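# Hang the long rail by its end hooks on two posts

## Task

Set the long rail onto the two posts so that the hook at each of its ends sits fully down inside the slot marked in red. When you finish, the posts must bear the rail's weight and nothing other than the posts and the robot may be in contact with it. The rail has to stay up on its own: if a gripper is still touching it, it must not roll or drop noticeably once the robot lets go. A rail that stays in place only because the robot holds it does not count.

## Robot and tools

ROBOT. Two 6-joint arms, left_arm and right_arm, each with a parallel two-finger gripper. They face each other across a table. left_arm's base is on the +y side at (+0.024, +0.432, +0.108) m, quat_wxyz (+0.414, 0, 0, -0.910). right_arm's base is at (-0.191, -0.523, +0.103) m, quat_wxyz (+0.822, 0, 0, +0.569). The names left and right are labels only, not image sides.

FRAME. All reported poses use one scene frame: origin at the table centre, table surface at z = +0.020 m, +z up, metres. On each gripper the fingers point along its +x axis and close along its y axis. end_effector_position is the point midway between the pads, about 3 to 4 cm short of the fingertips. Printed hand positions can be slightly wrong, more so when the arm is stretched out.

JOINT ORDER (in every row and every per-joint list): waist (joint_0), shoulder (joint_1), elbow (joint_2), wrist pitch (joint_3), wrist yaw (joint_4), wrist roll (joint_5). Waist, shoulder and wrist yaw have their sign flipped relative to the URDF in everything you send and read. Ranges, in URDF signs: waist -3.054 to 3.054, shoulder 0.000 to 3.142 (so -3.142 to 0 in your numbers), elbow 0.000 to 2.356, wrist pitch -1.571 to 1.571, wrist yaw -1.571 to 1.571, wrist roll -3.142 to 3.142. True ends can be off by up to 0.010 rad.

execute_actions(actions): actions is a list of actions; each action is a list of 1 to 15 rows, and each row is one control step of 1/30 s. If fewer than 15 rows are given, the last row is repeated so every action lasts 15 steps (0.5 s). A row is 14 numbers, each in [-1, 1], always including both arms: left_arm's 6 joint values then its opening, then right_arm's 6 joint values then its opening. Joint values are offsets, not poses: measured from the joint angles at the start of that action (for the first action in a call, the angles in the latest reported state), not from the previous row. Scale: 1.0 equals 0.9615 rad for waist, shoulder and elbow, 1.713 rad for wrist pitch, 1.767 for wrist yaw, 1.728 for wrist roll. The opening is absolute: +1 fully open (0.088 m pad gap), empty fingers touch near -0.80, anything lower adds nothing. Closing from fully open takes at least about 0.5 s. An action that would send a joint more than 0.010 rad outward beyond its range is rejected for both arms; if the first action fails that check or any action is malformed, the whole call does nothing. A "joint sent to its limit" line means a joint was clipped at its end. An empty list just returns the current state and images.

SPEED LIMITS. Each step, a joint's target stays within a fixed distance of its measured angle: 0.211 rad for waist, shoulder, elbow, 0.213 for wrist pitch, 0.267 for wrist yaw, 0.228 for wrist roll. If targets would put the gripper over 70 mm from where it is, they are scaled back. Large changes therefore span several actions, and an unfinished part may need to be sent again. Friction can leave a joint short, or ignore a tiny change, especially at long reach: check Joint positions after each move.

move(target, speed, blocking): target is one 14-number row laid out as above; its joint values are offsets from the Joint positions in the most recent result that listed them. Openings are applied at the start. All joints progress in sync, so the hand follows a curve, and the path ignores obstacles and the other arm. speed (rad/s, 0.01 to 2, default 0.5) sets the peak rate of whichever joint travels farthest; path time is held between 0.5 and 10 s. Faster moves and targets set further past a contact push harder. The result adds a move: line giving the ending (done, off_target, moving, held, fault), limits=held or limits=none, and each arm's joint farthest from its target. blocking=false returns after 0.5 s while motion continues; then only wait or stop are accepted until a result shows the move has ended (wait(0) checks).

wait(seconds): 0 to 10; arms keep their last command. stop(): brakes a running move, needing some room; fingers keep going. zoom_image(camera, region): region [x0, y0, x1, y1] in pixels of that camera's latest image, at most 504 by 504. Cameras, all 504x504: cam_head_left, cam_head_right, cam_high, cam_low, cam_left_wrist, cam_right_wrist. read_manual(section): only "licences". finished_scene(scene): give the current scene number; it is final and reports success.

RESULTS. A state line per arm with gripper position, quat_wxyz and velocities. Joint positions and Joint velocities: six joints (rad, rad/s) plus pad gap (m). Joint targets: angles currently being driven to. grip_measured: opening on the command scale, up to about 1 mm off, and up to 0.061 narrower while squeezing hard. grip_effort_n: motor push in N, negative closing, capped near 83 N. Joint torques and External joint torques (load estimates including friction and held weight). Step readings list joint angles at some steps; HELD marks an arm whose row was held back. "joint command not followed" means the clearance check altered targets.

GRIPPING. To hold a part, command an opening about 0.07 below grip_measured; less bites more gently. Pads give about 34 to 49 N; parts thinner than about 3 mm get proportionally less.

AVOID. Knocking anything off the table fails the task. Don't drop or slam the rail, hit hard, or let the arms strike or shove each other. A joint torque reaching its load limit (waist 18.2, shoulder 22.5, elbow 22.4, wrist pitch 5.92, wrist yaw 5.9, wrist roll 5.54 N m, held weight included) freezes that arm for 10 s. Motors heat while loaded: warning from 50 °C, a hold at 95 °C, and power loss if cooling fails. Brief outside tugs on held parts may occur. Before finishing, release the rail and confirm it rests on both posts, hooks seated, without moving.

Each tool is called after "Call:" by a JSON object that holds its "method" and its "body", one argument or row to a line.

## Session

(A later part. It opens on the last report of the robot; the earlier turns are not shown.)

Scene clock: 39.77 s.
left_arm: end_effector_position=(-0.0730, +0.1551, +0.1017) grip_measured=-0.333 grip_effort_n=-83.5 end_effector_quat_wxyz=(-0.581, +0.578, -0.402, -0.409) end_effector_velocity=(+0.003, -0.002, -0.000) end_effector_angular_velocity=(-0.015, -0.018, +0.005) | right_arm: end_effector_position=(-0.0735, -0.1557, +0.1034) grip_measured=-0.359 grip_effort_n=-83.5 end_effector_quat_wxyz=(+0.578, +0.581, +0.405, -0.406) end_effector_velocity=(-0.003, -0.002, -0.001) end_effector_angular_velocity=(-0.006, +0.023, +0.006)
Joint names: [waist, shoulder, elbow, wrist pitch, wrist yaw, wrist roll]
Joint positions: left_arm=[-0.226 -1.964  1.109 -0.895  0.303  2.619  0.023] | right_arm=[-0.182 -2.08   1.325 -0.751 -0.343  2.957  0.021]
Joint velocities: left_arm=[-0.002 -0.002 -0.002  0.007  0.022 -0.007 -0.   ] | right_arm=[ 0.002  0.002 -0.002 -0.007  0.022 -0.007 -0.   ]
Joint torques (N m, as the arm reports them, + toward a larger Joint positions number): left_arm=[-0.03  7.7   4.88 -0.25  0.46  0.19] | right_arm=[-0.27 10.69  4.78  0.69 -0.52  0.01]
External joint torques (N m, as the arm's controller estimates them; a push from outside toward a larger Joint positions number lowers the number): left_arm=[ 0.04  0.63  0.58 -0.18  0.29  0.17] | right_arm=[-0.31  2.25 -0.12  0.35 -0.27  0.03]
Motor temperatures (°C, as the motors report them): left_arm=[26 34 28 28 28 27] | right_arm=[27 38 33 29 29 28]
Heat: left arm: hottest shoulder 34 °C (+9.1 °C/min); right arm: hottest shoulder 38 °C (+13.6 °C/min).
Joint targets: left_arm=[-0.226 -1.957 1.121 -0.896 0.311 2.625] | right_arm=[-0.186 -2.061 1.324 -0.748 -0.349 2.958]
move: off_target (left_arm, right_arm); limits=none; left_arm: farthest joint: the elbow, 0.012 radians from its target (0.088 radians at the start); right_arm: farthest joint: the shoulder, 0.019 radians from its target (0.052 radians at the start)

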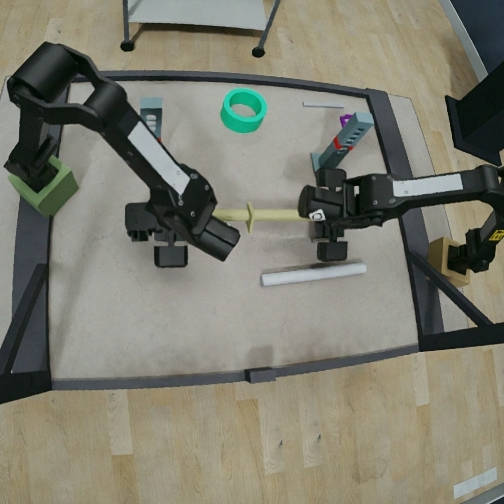

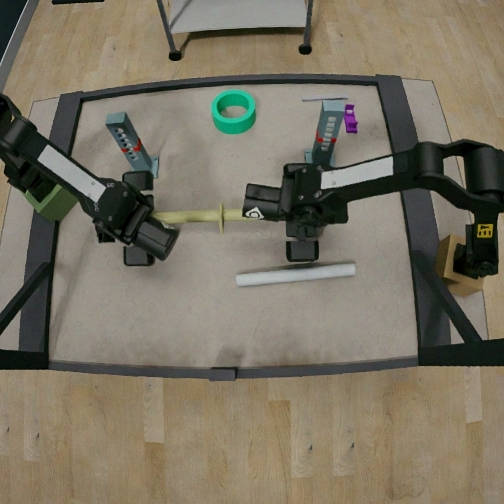

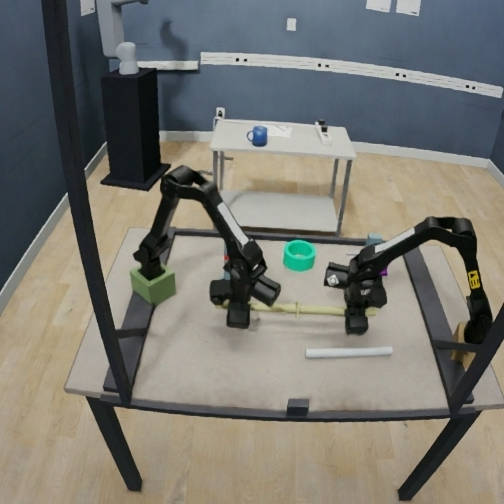

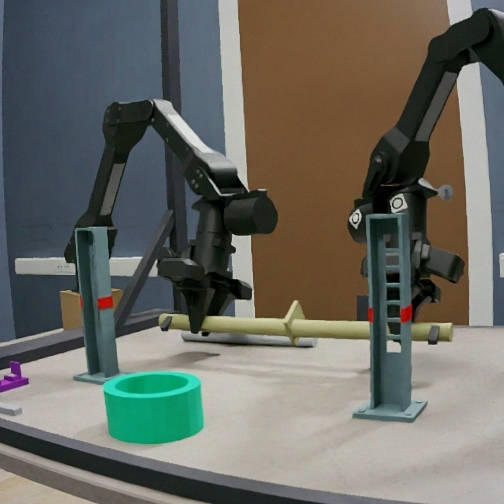

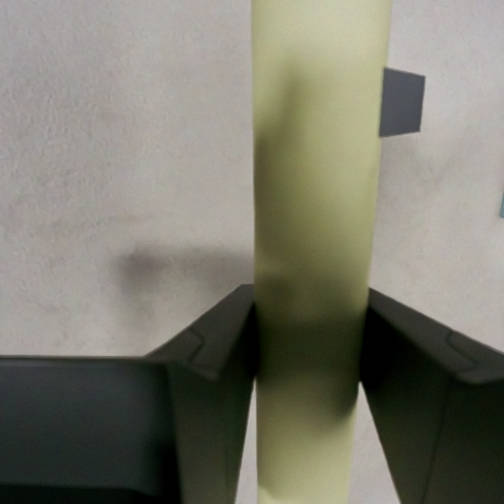

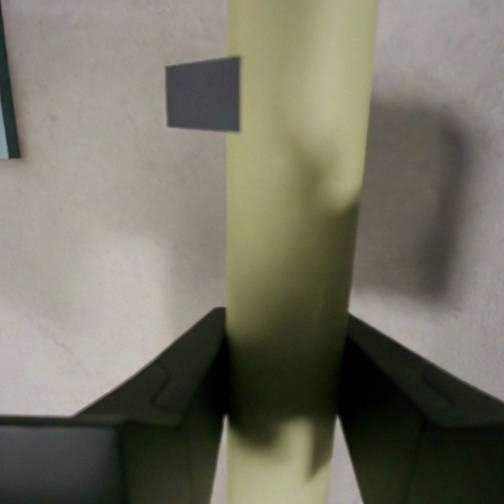

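Call:
{"method": "move", "body": {
  "target": [0.009,-0.123,0.096,-0.109,0.190,-0.064,-0.46,-0.015,0.010,-0.103,0.108,-0.218,-0.025,-0.46],
  "speed": 0.4
}}

Scene clock: 42.73 s.
left_arm: end_effector_position=(-0.0289, +0.1492, +0.1130) grip_measured=-0.333 grip_effort_n=-83.5 end_effector_quat_wxyz=(+0.644, -0.646, +0.286, +0.292) end_effector_velocity=(+0.001, +0.004, +0.001) end_effector_angular_velocity=(+0.016, -0.019, -0.005) | right_arm: end_effector_position=(-0.0289, -0.1625, +0.1127) grip_measured=-0.359 grip_effort_n=-83.5 end_effector_quat_wxyz=(+0.641, +0.650, +0.287, -0.290) end_effector_velocity=(-0.004, -0.001, -0.004) end_effector_angular_velocity=(-0.013, +0.023, +0.011)
Joint names: [waist, shoulder, elbow, wrist pitch, wrist yaw, wrist roll]
Joint positions: left_arm=[-0.222 -2.081  1.184 -1.08   0.622  2.507  0.023] | right_arm=[-0.191 -2.08   1.229 -0.57  -0.717  2.929  0.021]
Joint velocities: left_arm=[ 0.007 -0.002 -0.002 -0.022  0.007 -0.007 -0.   ] | right_arm=[-0.002 -0.002 -0.002 -0.007  0.022 -0.007  0.   ]
Joint torques (N m, as the arm reports them, + toward a larger Joint positions number): left_arm=[ 0.46  7.01  4.96 -0.68  0.91  0.06] | right_arm=[-0.51  9.25  4.59  0.88 -0.93 -0.49]
External joint torques (N m, as the arm's controller estimates them; a push from outside toward a larger Joint positions number lowers the number): left_arm=[ 0.42 -0.43  1.16 -0.24  0.57  0.02] | right_arm=[-0.45  1.07 -0.1   0.44 -0.49 -0.45]
Motor temperatures (°C, as the motors report them): left_arm=[26 34 28 28 28 27] | right_arm=[27 39 33 29 29 28]
Heat: left arm: hottest shoulder 34 °C (+8.4 °C/min); right arm: hottest shoulder 39 °C (+14.0 °C/min).
Joint targets: left_arm=[-0.217 -2.082 1.201 -1.082 0.639 2.508] | right_arm=[-0.197 -2.071 1.227 -0.566 -0.728 2.914]
move: off_target (left_arm, right_arm); limits=none; left_arm: farthest joint: the elbow, 0.017 radians from its target (0.093 radians at the start); right_arm: farthest joint: the wrist roll, 0.015 radians from its target (0.044 radians at the start)

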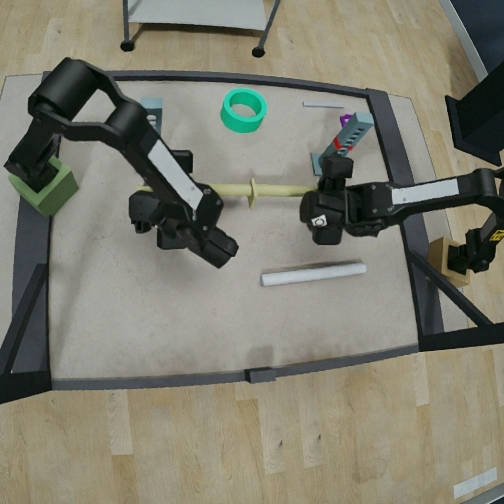

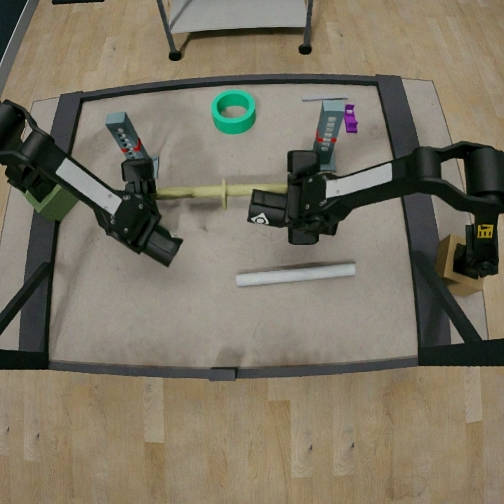

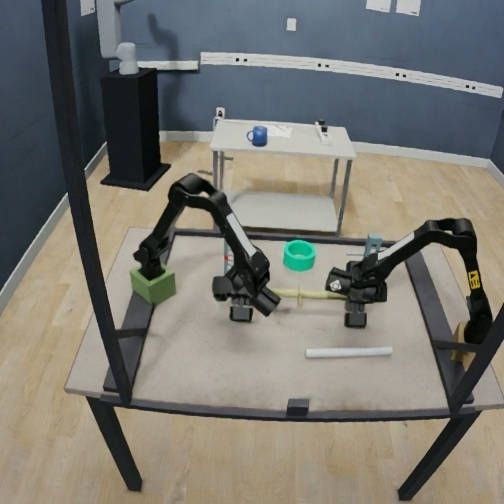

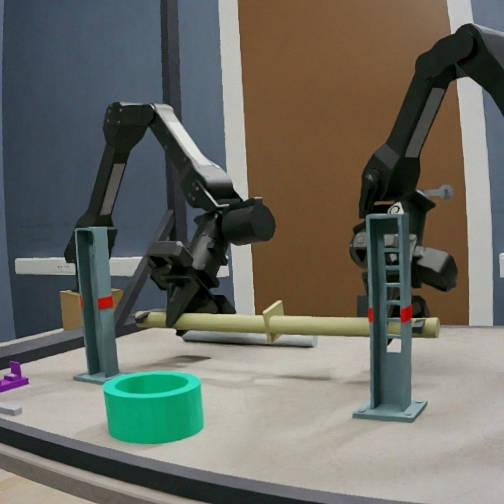

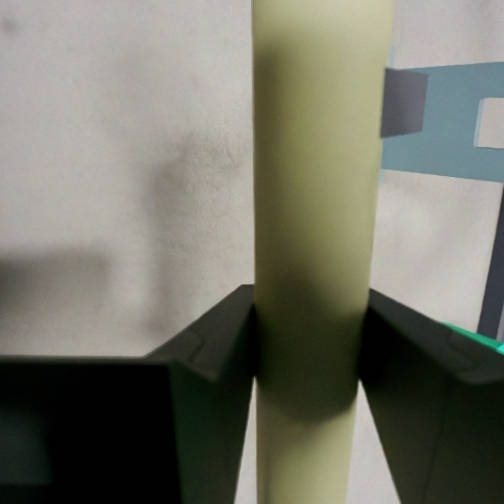

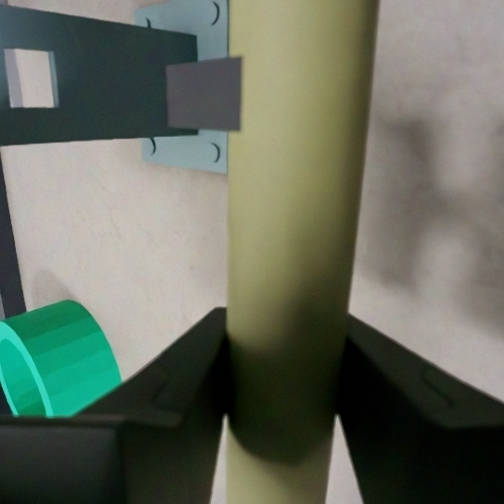

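Call:
{"method": "zoom_image", "body": {
  "camera": "cam_low",
  "region": [70, 280, 310, 360]
}}

Call:
{"method": "zoom_image", "body": {
  "camera": "cam_low",
  "region": [360, 280, 450, 360]
}}

Region (70, 280, 310, 360) of cam_low's 504x504 image, scaled by 2.100, with more detail than that image has.

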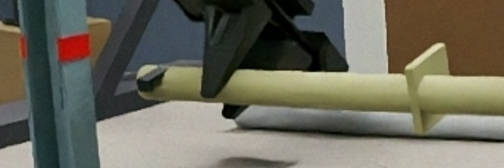

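Region (360, 280, 450, 360) of cam_low's 504x504 image, scaled by 5.600, with more detail than that image has.

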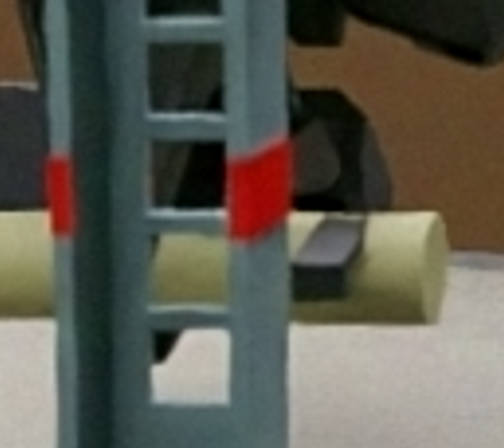

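Call:
{"method": "move", "body": {
  "target": [0.024,-0.176,0.140,-0.172,0.153,-0.141,-0.46,-0.030,-0.012,-0.104,0.134,-0.203,-0.052,-0.46],
  "speed": 0.3
}}

Call:
{"method": "zoom_image", "body": {
  "camera": "cam_low",
  "region": [70, 260, 310, 350]
}}

Call:
{"method": "zoom_image", "body": {
  "camera": "cam_low",
  "region": [350, 270, 450, 360]
}}

Scene clock: 49.80 s.
left_arm: end_effector_position=(-0.0059, +0.1436, +0.1323) grip_measured=-0.333 grip_effort_n=-83.5 end_effector_quat_wxyz=(+0.684, -0.687, +0.169, +0.176) end_effector_velocity=(-0.000, -0.001, +0.002) end_effector_angular_velocity=(-0.004, -0.020, -0.019) | right_arm: end_effector_position=(-0.0051, -0.1692, +0.1335) grip_measured=-0.359 grip_effort_n=-83.5 end_effector_quat_wxyz=(+0.681, +0.691, +0.169, -0.173) end_effector_velocity=(-0.000, -0.003, -0.000) end_effector_angular_velocity=(-0.013, +0.008, +0.003)
Joint names: [waist, shoulder, elbow, wrist pitch, wrist yaw, wrist roll]
Joint positions: left_arm=[-0.206 -2.248  1.302 -1.37   0.871  2.259  0.023] | right_arm=[-0.212 -2.087  1.128 -0.346 -1.063  2.855  0.021]
Joint velocities: left_arm=[ 0.007 -0.002 -0.002 -0.007  0.022 -0.007 -0.   ] | right_arm=[ 0.002  0.007 -0.007 -0.007  0.007 -0.007 -0.   ]
Joint torques (N m, as the arm reports them, + toward a larger Joint positions number): left_arm=[ 0.59  7.25  4.31 -1.16  1.09  0.15] | right_arm=[-0.67  7.25  4.69  1.12 -1.15 -0.53]
External joint torques (N m, as the arm's controller estimates them; a push from outside toward a larger Joint positions number lowers the number): left_arm=[ 0.55 -0.55  1.09 -0.32  0.73  0.1 ] | right_arm=[-0.67 -0.84  0.19  0.56 -0.57 -0.48]
Motor temperatures (°C, as the motors report them): left_arm=[26 35 28 28 28 27] | right_arm=[27 40 33 29 29 28]
Heat: left arm: hottest shoulder 35 °C (+8.4 °C/min); right arm: hottest shoulder 40 °C (+13.3 °C/min).
Joint targets: left_arm=[-0.199 -2.251 1.318 -1.374 0.893 2.263] | right_arm=[-0.220 -2.092 1.129 -0.340 -1.076 2.839]
move: off_target (left_arm, right_arm); limits=none; left_arm: farthest joint: the wrist yaw, 0.022 radians from its target (0.270 radians at the start); right_arm: farthest joint: the wrist roll, 0.016 radians from its target (0.090 radians at the start)

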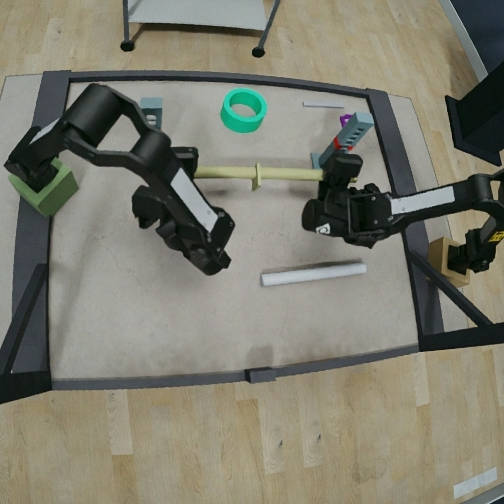

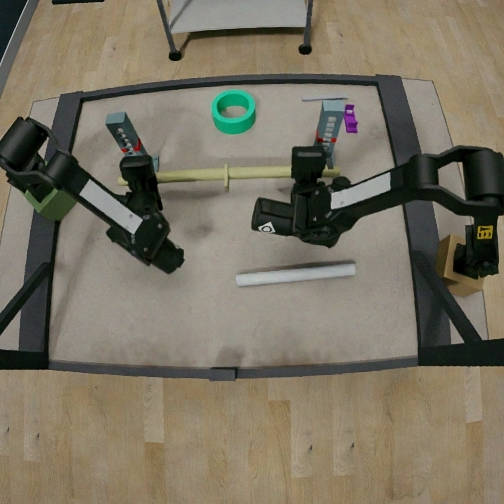

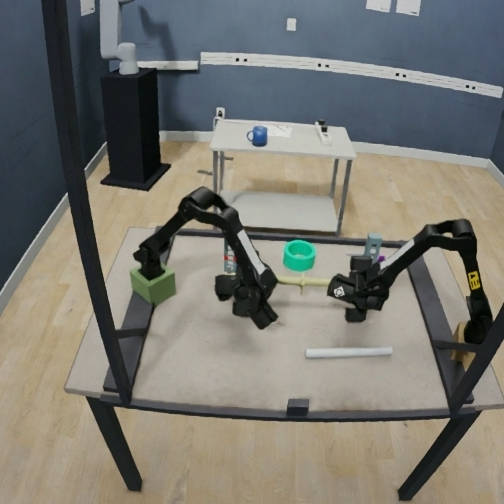

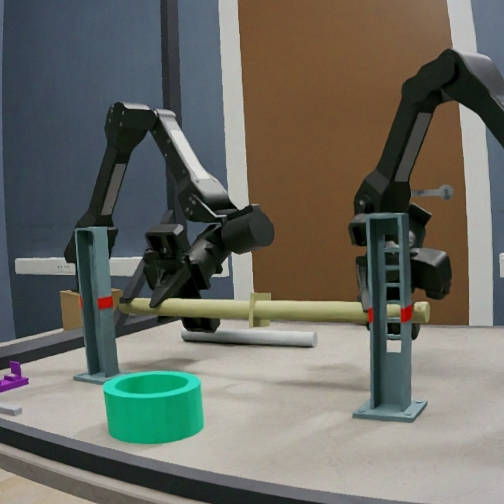

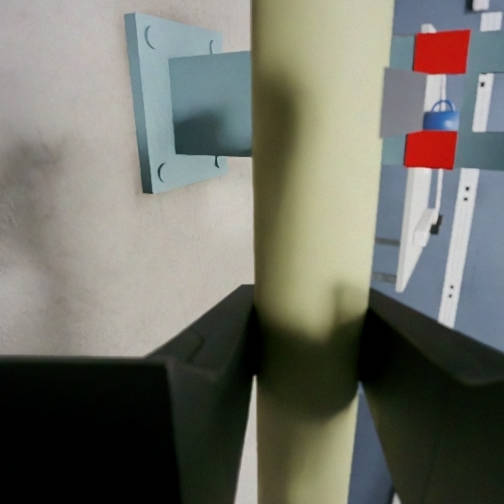

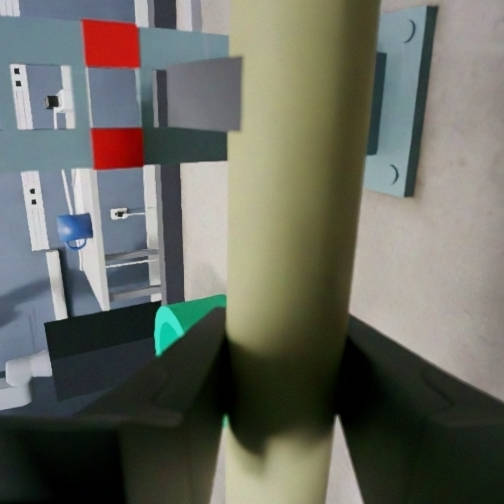

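Region (70, 260, 310, 350) of cam_low's 504x504 image, scaled by 2.100, with more detail than that image has; it fills the top 189 rows of this view, and the rest is white.

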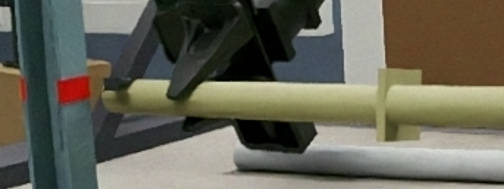

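Region (350, 270, 450, 360) of cam_low's 504x504 image, scaled by 5.040, with more detail than that image has; it fills the top 454 rows of this view, and the rest is white.

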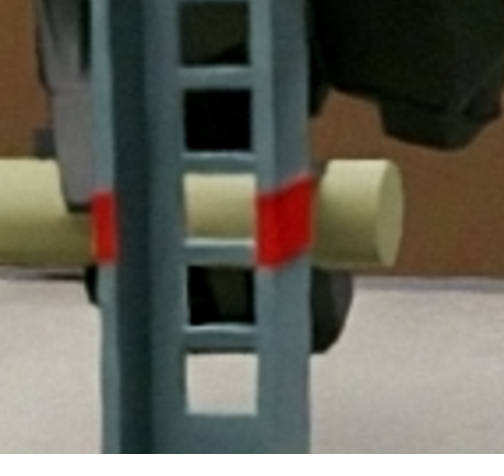

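Call:
{"method": "move", "body": {
  "target": [-0.048,0.048,-0.055,0.037,0.030,0.034,-0.46,0.048,0.020,-0.008,0.052,0.006,-0.057,-0.46],
  "speed": 0.12
}}

Call:
{"method": "zoom_image", "body": {
  "camera": "cam_low",
  "region": [70, 270, 170, 340]
}}

Call:
{"method": "zoom_image", "body": {
  "camera": "cam_low",
  "region": [350, 270, 450, 360]
}}

Scene clock: 53.67 s.
left_arm: end_effector_position=(+0.0119, +0.1439, +0.1311) grip_measured=-0.333 grip_effort_n=-83.5 end_effector_quat_wxyz=(+0.684, -0.688, +0.168, +0.175) end_effector_velocity=(+0.003, +0.003, +0.003) end_effector_angular_velocity=(+0.028, -0.017, -0.006) | right_arm: end_effector_position=(+0.0124, -0.1691, +0.1337) grip_measured=-0.359 grip_effort_n=-83.5 end_effector_quat_wxyz=(+0.680, +0.692, +0.167, -0.174) end_effector_velocity=(+0.001, -0.002, +0.002) end_effector_angular_velocity=(+0.012, -0.008, -0.008)
Joint names: [waist, shoulder, elbow, wrist pitch, wrist yaw, wrist roll]
Joint positions: left_arm=[-0.252 -2.219  1.248 -1.308  0.904  2.309  0.023] | right_arm=[-0.165 -2.087  1.12  -0.263 -1.051  2.77   0.021]
Joint velocities: left_arm=[-0.002  0.002 -0.007 -0.022  0.007  0.007 -0.   ] | right_arm=[ 0.002  0.007 -0.007  0.007 -0.007  0.007  0.   ]
Joint torques (N m, as the arm reports them, + toward a larger Joint positions number): left_arm=[ 0.08  9.17  2.63 -0.81  1.04  0.27] | right_arm=[-0.1  10.32  4.72  1.19 -0.71 -0.44]
External joint torques (N m, as the arm's controller estimates them; a push from outside toward a larger Joint positions number lowers the number): left_arm=[ 0.12  1.5  -0.55 -0.01  0.66  0.21] | right_arm=[-0.15  2.14  0.15  0.53 -0.14 -0.39]
Motor temperatures (°C, as the motors report them): left_arm=[26 35 28 28 28 27] | right_arm=[27 41 33 29 29 28]
Heat: left arm: hottest shoulder 35 °C (+7.8 °C/min); right arm: hottest shoulder 41 °C (+13.4 °C/min).
Joint targets: left_arm=[-0.252 -2.202 1.249 -1.307 0.923 2.318] | right_arm=[-0.166 -2.068 1.120 -0.257 -1.052 2.757]
move: off_target (left_arm, right_arm); limits=none; left_arm: farthest joint: the wrist yaw, 0.020 radians from its target (0.053 radians at the start); right_arm: farthest joint: the shoulder, 0.019 radians from its target (0.019 radians at the start)

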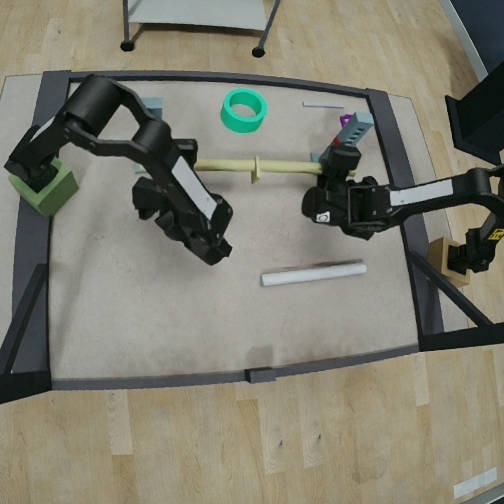

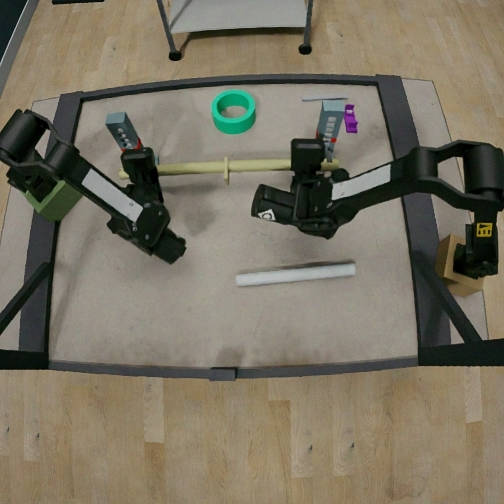

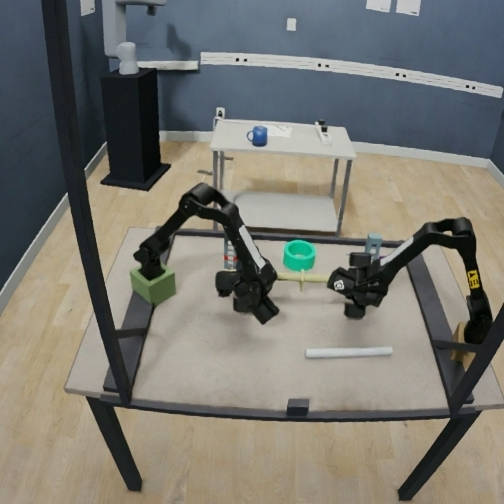

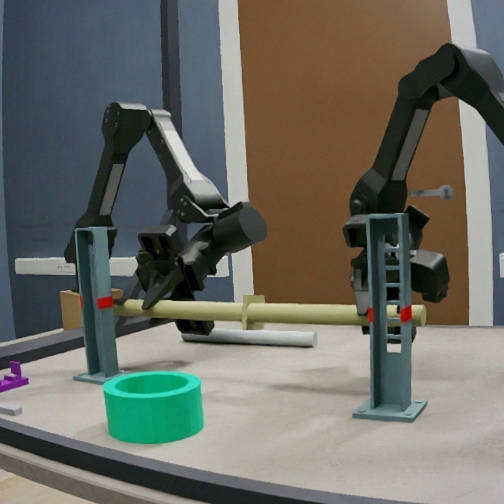

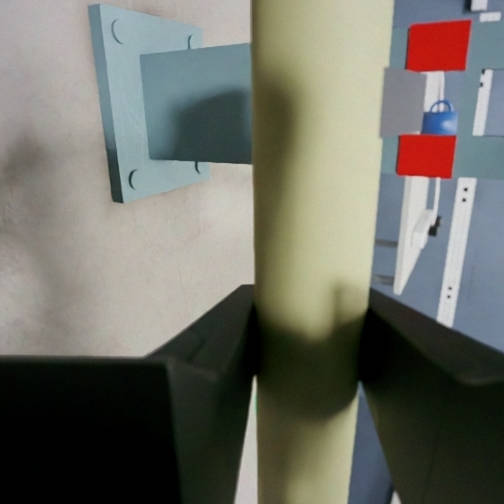

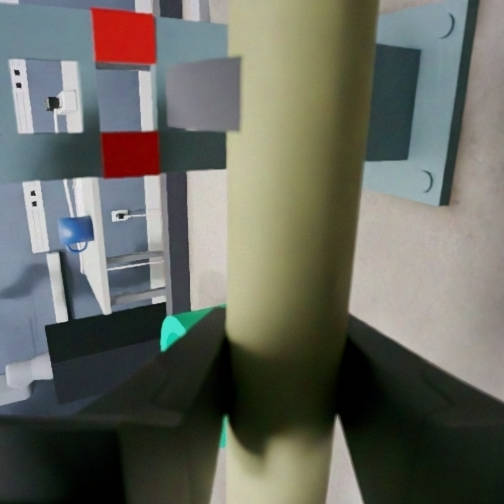

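Region (70, 270, 170, 340) of cam_low's 504x504 image, scaled by 5.040, with more detail than that image has; it fills the top 353 rows of this view, and the rest is white.

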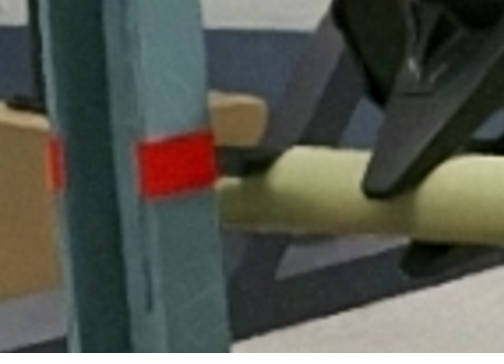

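Region (350, 270, 450, 360) of cam_low's 504x504 image, scaled by 5.040, with more detail than that image has; it fills the top 454 rows of this view, and the rest is white.

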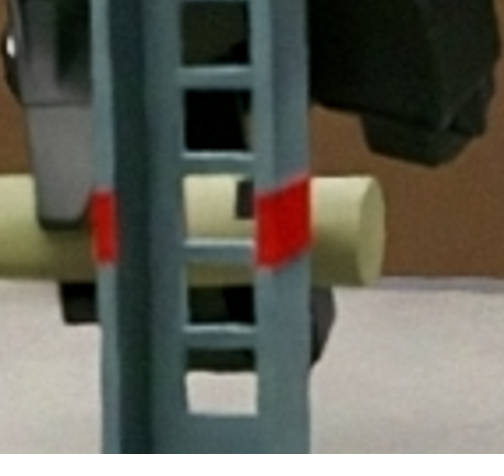

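Call:
{"method": "move", "body": {
  "target": [-0.034,0.052,-0.036,0.019,0.023,0.028,-0.46,0.034,0.038,-0.003,0.027,0.007,-0.044,-0.46],
  "speed": 0.1
}}

Call:
{"method": "zoom_image", "body": {
  "camera": "cam_low",
  "region": [70, 270, 170, 340]
}}

Call:
{"method": "zoom_image", "body": {
  "camera": "cam_low",
  "region": [350, 270, 450, 360]
}}

Scene clock: 56.53 s.
left_arm: end_effector_position=(+0.0241, +0.1439, +0.1352) grip_measured=-0.333 grip_effort_n=-83.5 end_effector_quat_wxyz=(+0.683, -0.689, +0.167, +0.174) end_effector_velocity=(+0.000, +0.001, +0.001) end_effector_angular_velocity=(+0.002, -0.010, -0.004) | right_arm: end_effector_position=(+0.0242, -0.1694, +0.1393) grip_measured=-0.359 grip_effort_n=-83.5 end_effector_quat_wxyz=(+0.681, +0.691, +0.168, -0.174) end_effector_velocity=(+0.001, -0.004, -0.000) end_effector_angular_velocity=(-0.029, -0.002, -0.002)
Joint names: [waist, shoulder, elbow, wrist pitch, wrist yaw, wrist roll]
Joint positions: left_arm=[-0.286 -2.186  1.215 -1.276  0.927  2.349  0.023] | right_arm=[-0.132 -2.072  1.118 -0.223 -1.037  2.706  0.021]
Joint velocities: left_arm=[ 0.002 -0.002 -0.002 -0.007  0.007 -0.007 -0.   ] | right_arm=[ 0.002  0.002 -0.002 -0.022 -0.007 -0.007  0.   ]
Joint torques (N m, as the arm reports them, + toward a larger Joint positions number): left_arm=[ 0.08  8.84  2.6  -0.8   1.03  0.3 ] | right_arm=[ 0.   10.62  4.69  1.2  -0.67 -0.44]
External joint torques (N m, as the arm's controller estimates them; a push from outside toward a larger Joint positions number lowers the number): left_arm=[ 0.04  1.32 -0.64 -0.05  0.63  0.25] | right_arm=[-0.01  2.45  0.02  0.48 -0.11 -0.39]
Motor temperatures (°C, as the motors report them): left_arm=[26 36 28 28 28 27] | right_arm=[27 42 33 29 29 28]
Heat: left arm: hottest shoulder 36 °C (+8.5 °C/min); right arm: hottest shoulder 42 °C (+13.8 °C/min).
Joint targets: left_arm=[-0.285 -2.169 1.213 -1.275 0.945 2.358] | right_arm=[-0.132 -2.050 1.117 -0.217 -1.038 2.694]
move: off_target (left_arm, right_arm); limits=none; left_arm: farthest joint: the shoulder, 0.017 radians from its target (0.050 radians at the start); right_arm: farthest joint: the shoulder, 0.021 radians from its target (0.037 radians at the start)

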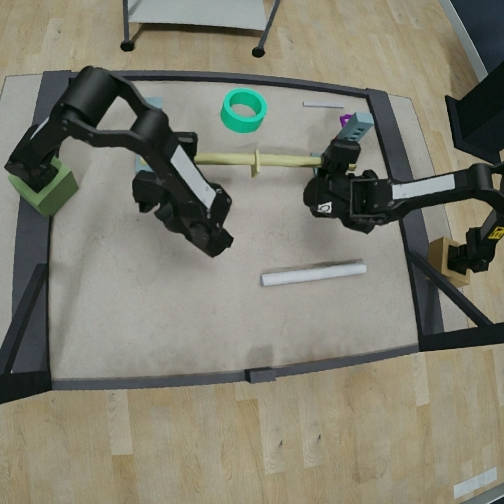

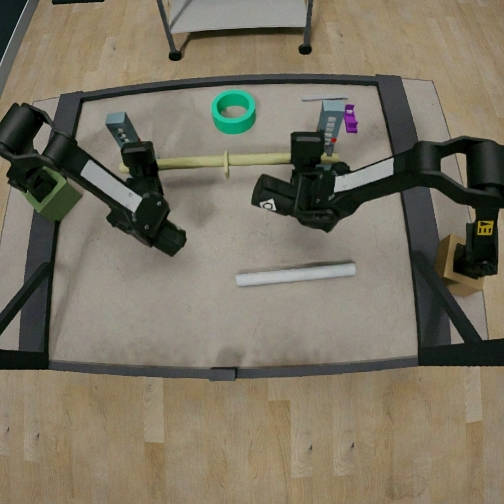

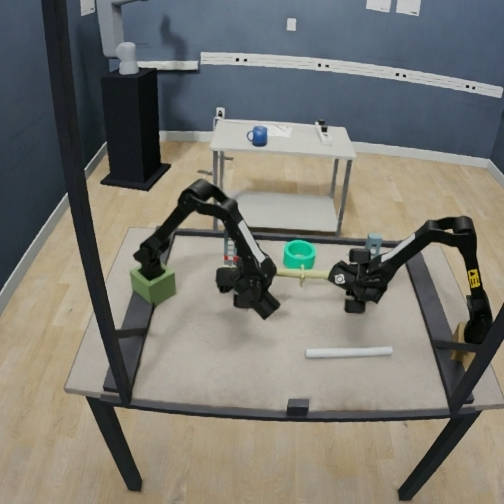

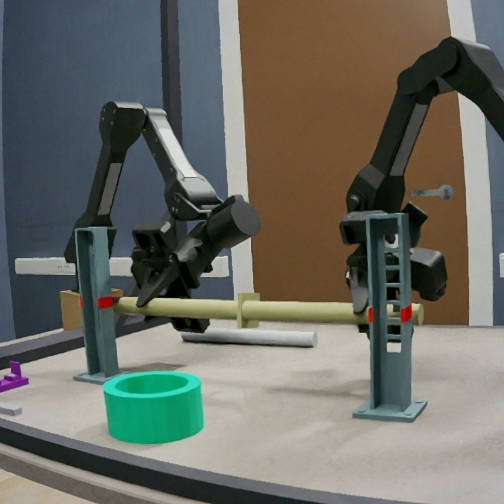

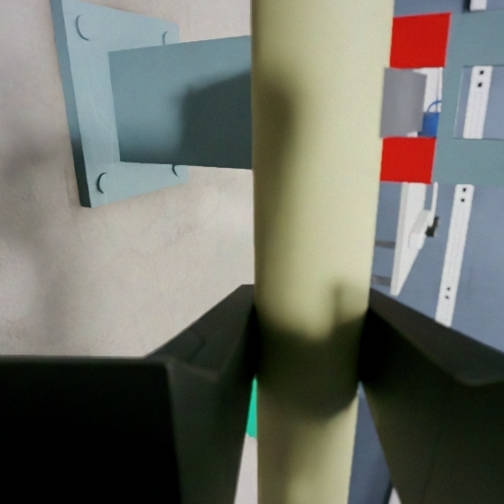

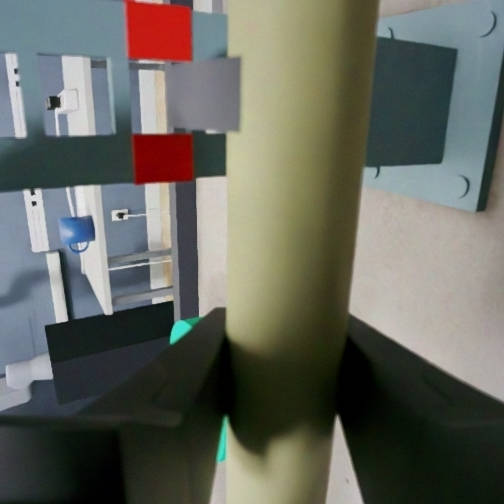

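Region (70, 270, 170, 340) of cam_low's 504x504 image, scaled by 5.040, with more detail than that image has; it fills the top 353 rows of this view, and the rest is white.

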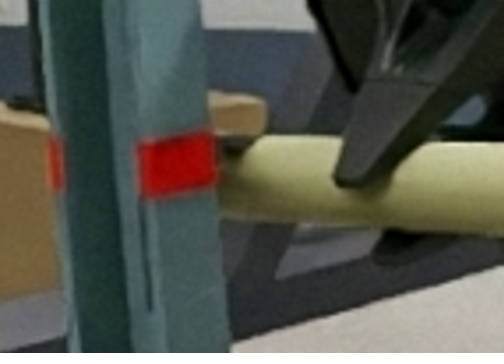

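Region (350, 270, 450, 360) of cam_low's 504x504 image, scaled by 5.040, with more detail than that image has; it fills the top 454 rows of this view, and the rest is white.

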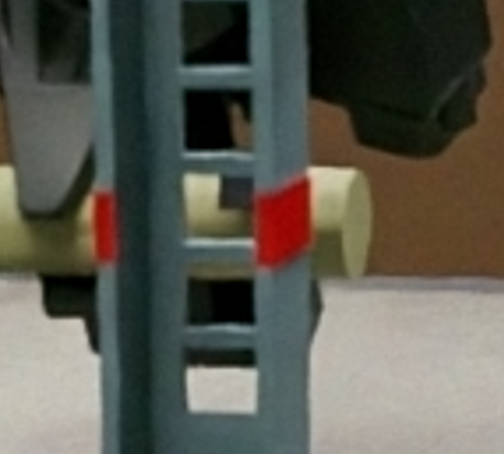

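Call:
{"method": "move", "body": {
  "target": [-0.034,0.037,-0.039,0.029,0.022,0.030,-0.46,0.033,0.024,-0.008,0.038,0.008,-0.042,-0.46],
  "speed": 0.08
}}

Call:
{"method": "zoom_image", "body": {
  "camera": "cam_low",
  "region": [70, 270, 170, 340]
}}

Call:
{"method": "zoom_image", "body": {
  "camera": "cam_low",
  "region": [350, 270, 450, 360]
}}

Scene clock: 64.43 s.
left_arm: end_effector_position=(+0.0358, +0.1440, +0.1344) grip_measured=-0.333 grip_effort_n=-83.5 end_effector_quat_wxyz=(+0.683, -0.690, +0.167, +0.173) end_effector_velocity=(+0.000, +0.001, +0.002) end_effector_angular_velocity=(+0.011, -0.008, -0.010) | right_arm: end_effector_position=(+0.0358, -0.1694, +0.1397) grip_measured=-0.359 grip_effort_n=-83.5 end_effector_quat_wxyz=(+0.680, +0.692, +0.169, -0.173) end_effector_velocity=(+0.001, +0.000, -0.000) end_effector_angular_velocity=(-0.011, +0.005, +0.011)
Joint names: [waist, shoulder, elbow, wrist pitch, wrist yaw, wrist roll]
Joint positions: left_arm=[-0.319 -2.166  1.18  -1.226  0.95   2.391  0.023] | right_arm=[-0.101 -2.071  1.111 -0.163 -1.023  2.645  0.021]
Joint velocities: left_arm=[ 0.002  0.002 -0.002 -0.007  0.007  0.007 -0.   ] | right_arm=[ 0.002  0.002 -0.002  0.007  0.007 -0.022 -0.   ]
Joint torques (N m, as the arm reports them, + toward a larger Joint positions number): left_arm=[ 0.06  8.73  2.34 -0.79  0.95  0.33] | right_arm=[ 0.06 10.73  4.57  1.29 -0.63 -0.41]
External joint torques (N m, as the arm's controller estimates them; a push from outside toward a larger Joint positions number lowers the number): left_arm=[ 0.05  1.27 -0.95 -0.09  0.52  0.28] | right_arm=[ 0.06  2.57 -0.14  0.5  -0.09 -0.35]
Motor temperatures (°C, as the motors report them): left_arm=[26 37 28 28 29 27] | right_arm=[27 45 33 30 29 28]
Heat: left arm: hottest shoulder 37 °C (+8.1 °C/min); right arm: hottest shoulder 45 °C (+16.1 °C/min).
Joint targets: left_arm=[-0.319 -2.150 1.177 -1.226 0.966 2.401] | right_arm=[-0.100 -2.049 1.110 -0.158 -1.023 2.634]
move: off_target (left_arm, right_arm); limits=none; left_arm: farthest joint: the wrist yaw, 0.016 radians from its target (0.039 radians at the start); right_arm: farthest joint: the shoulder, 0.022 radians from its target (0.023 radians at the start)

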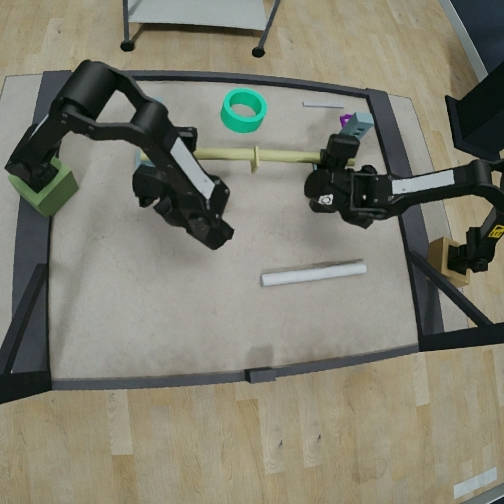

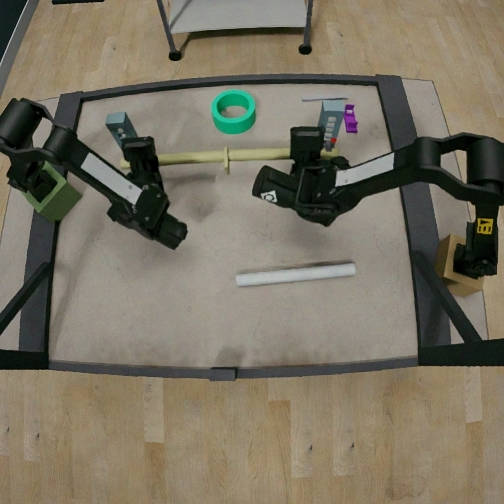

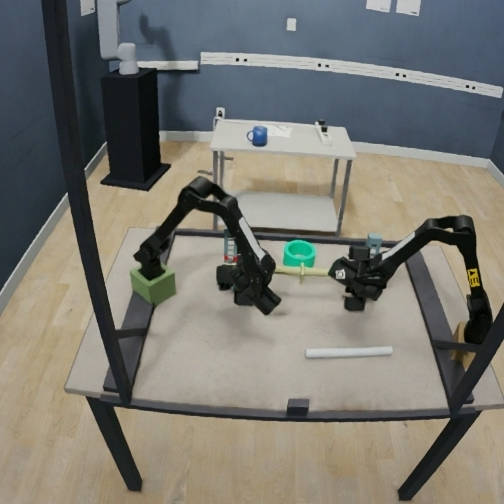

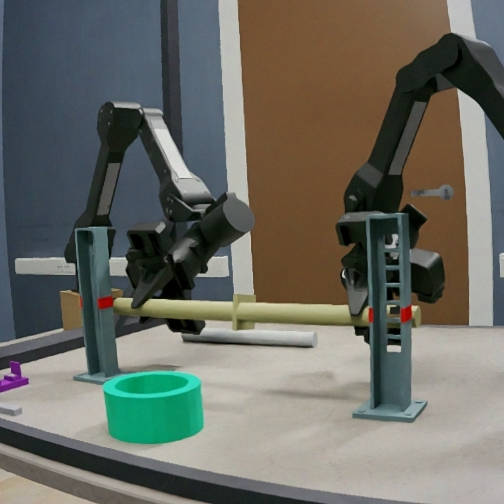

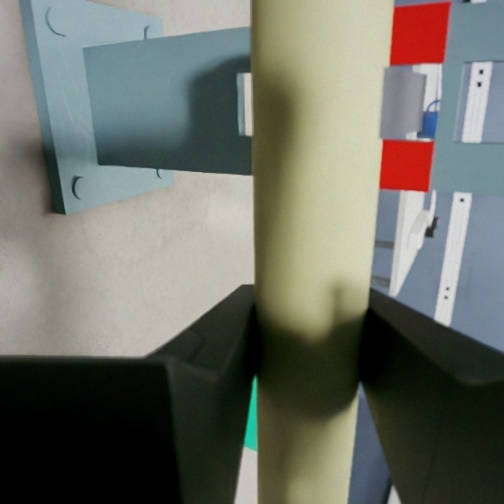

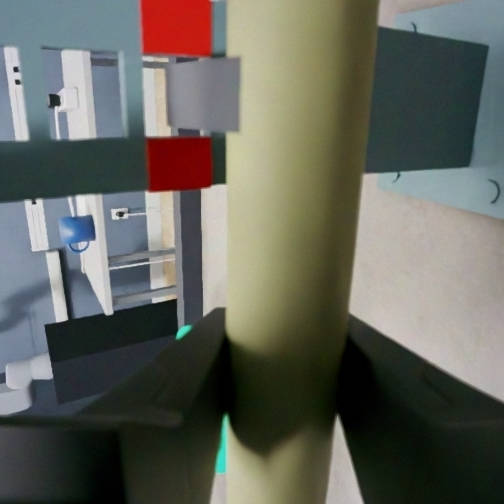

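Region (70, 270, 170, 340) of cam_low's 504x504 image, scaled by 5.040, with more detail than that image has; it fills the top 353 rows of this view, and the rest is white.

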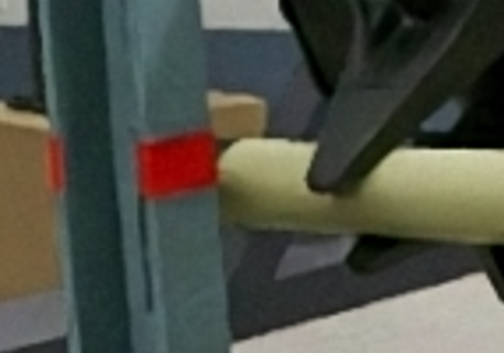

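Region (350, 270, 450, 360) of cam_low's 504x504 image, scaled by 5.040, with more detail than that image has; it fills the top 454 rows of this view, and the rest is white.

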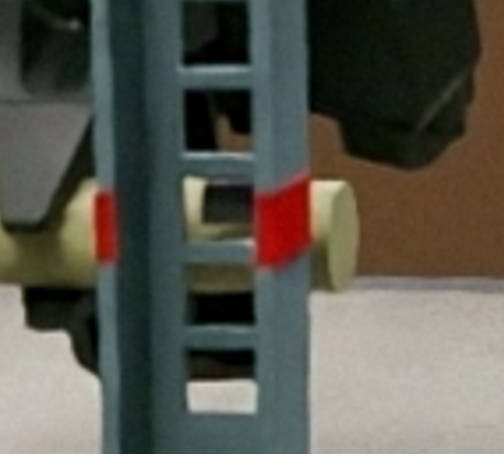

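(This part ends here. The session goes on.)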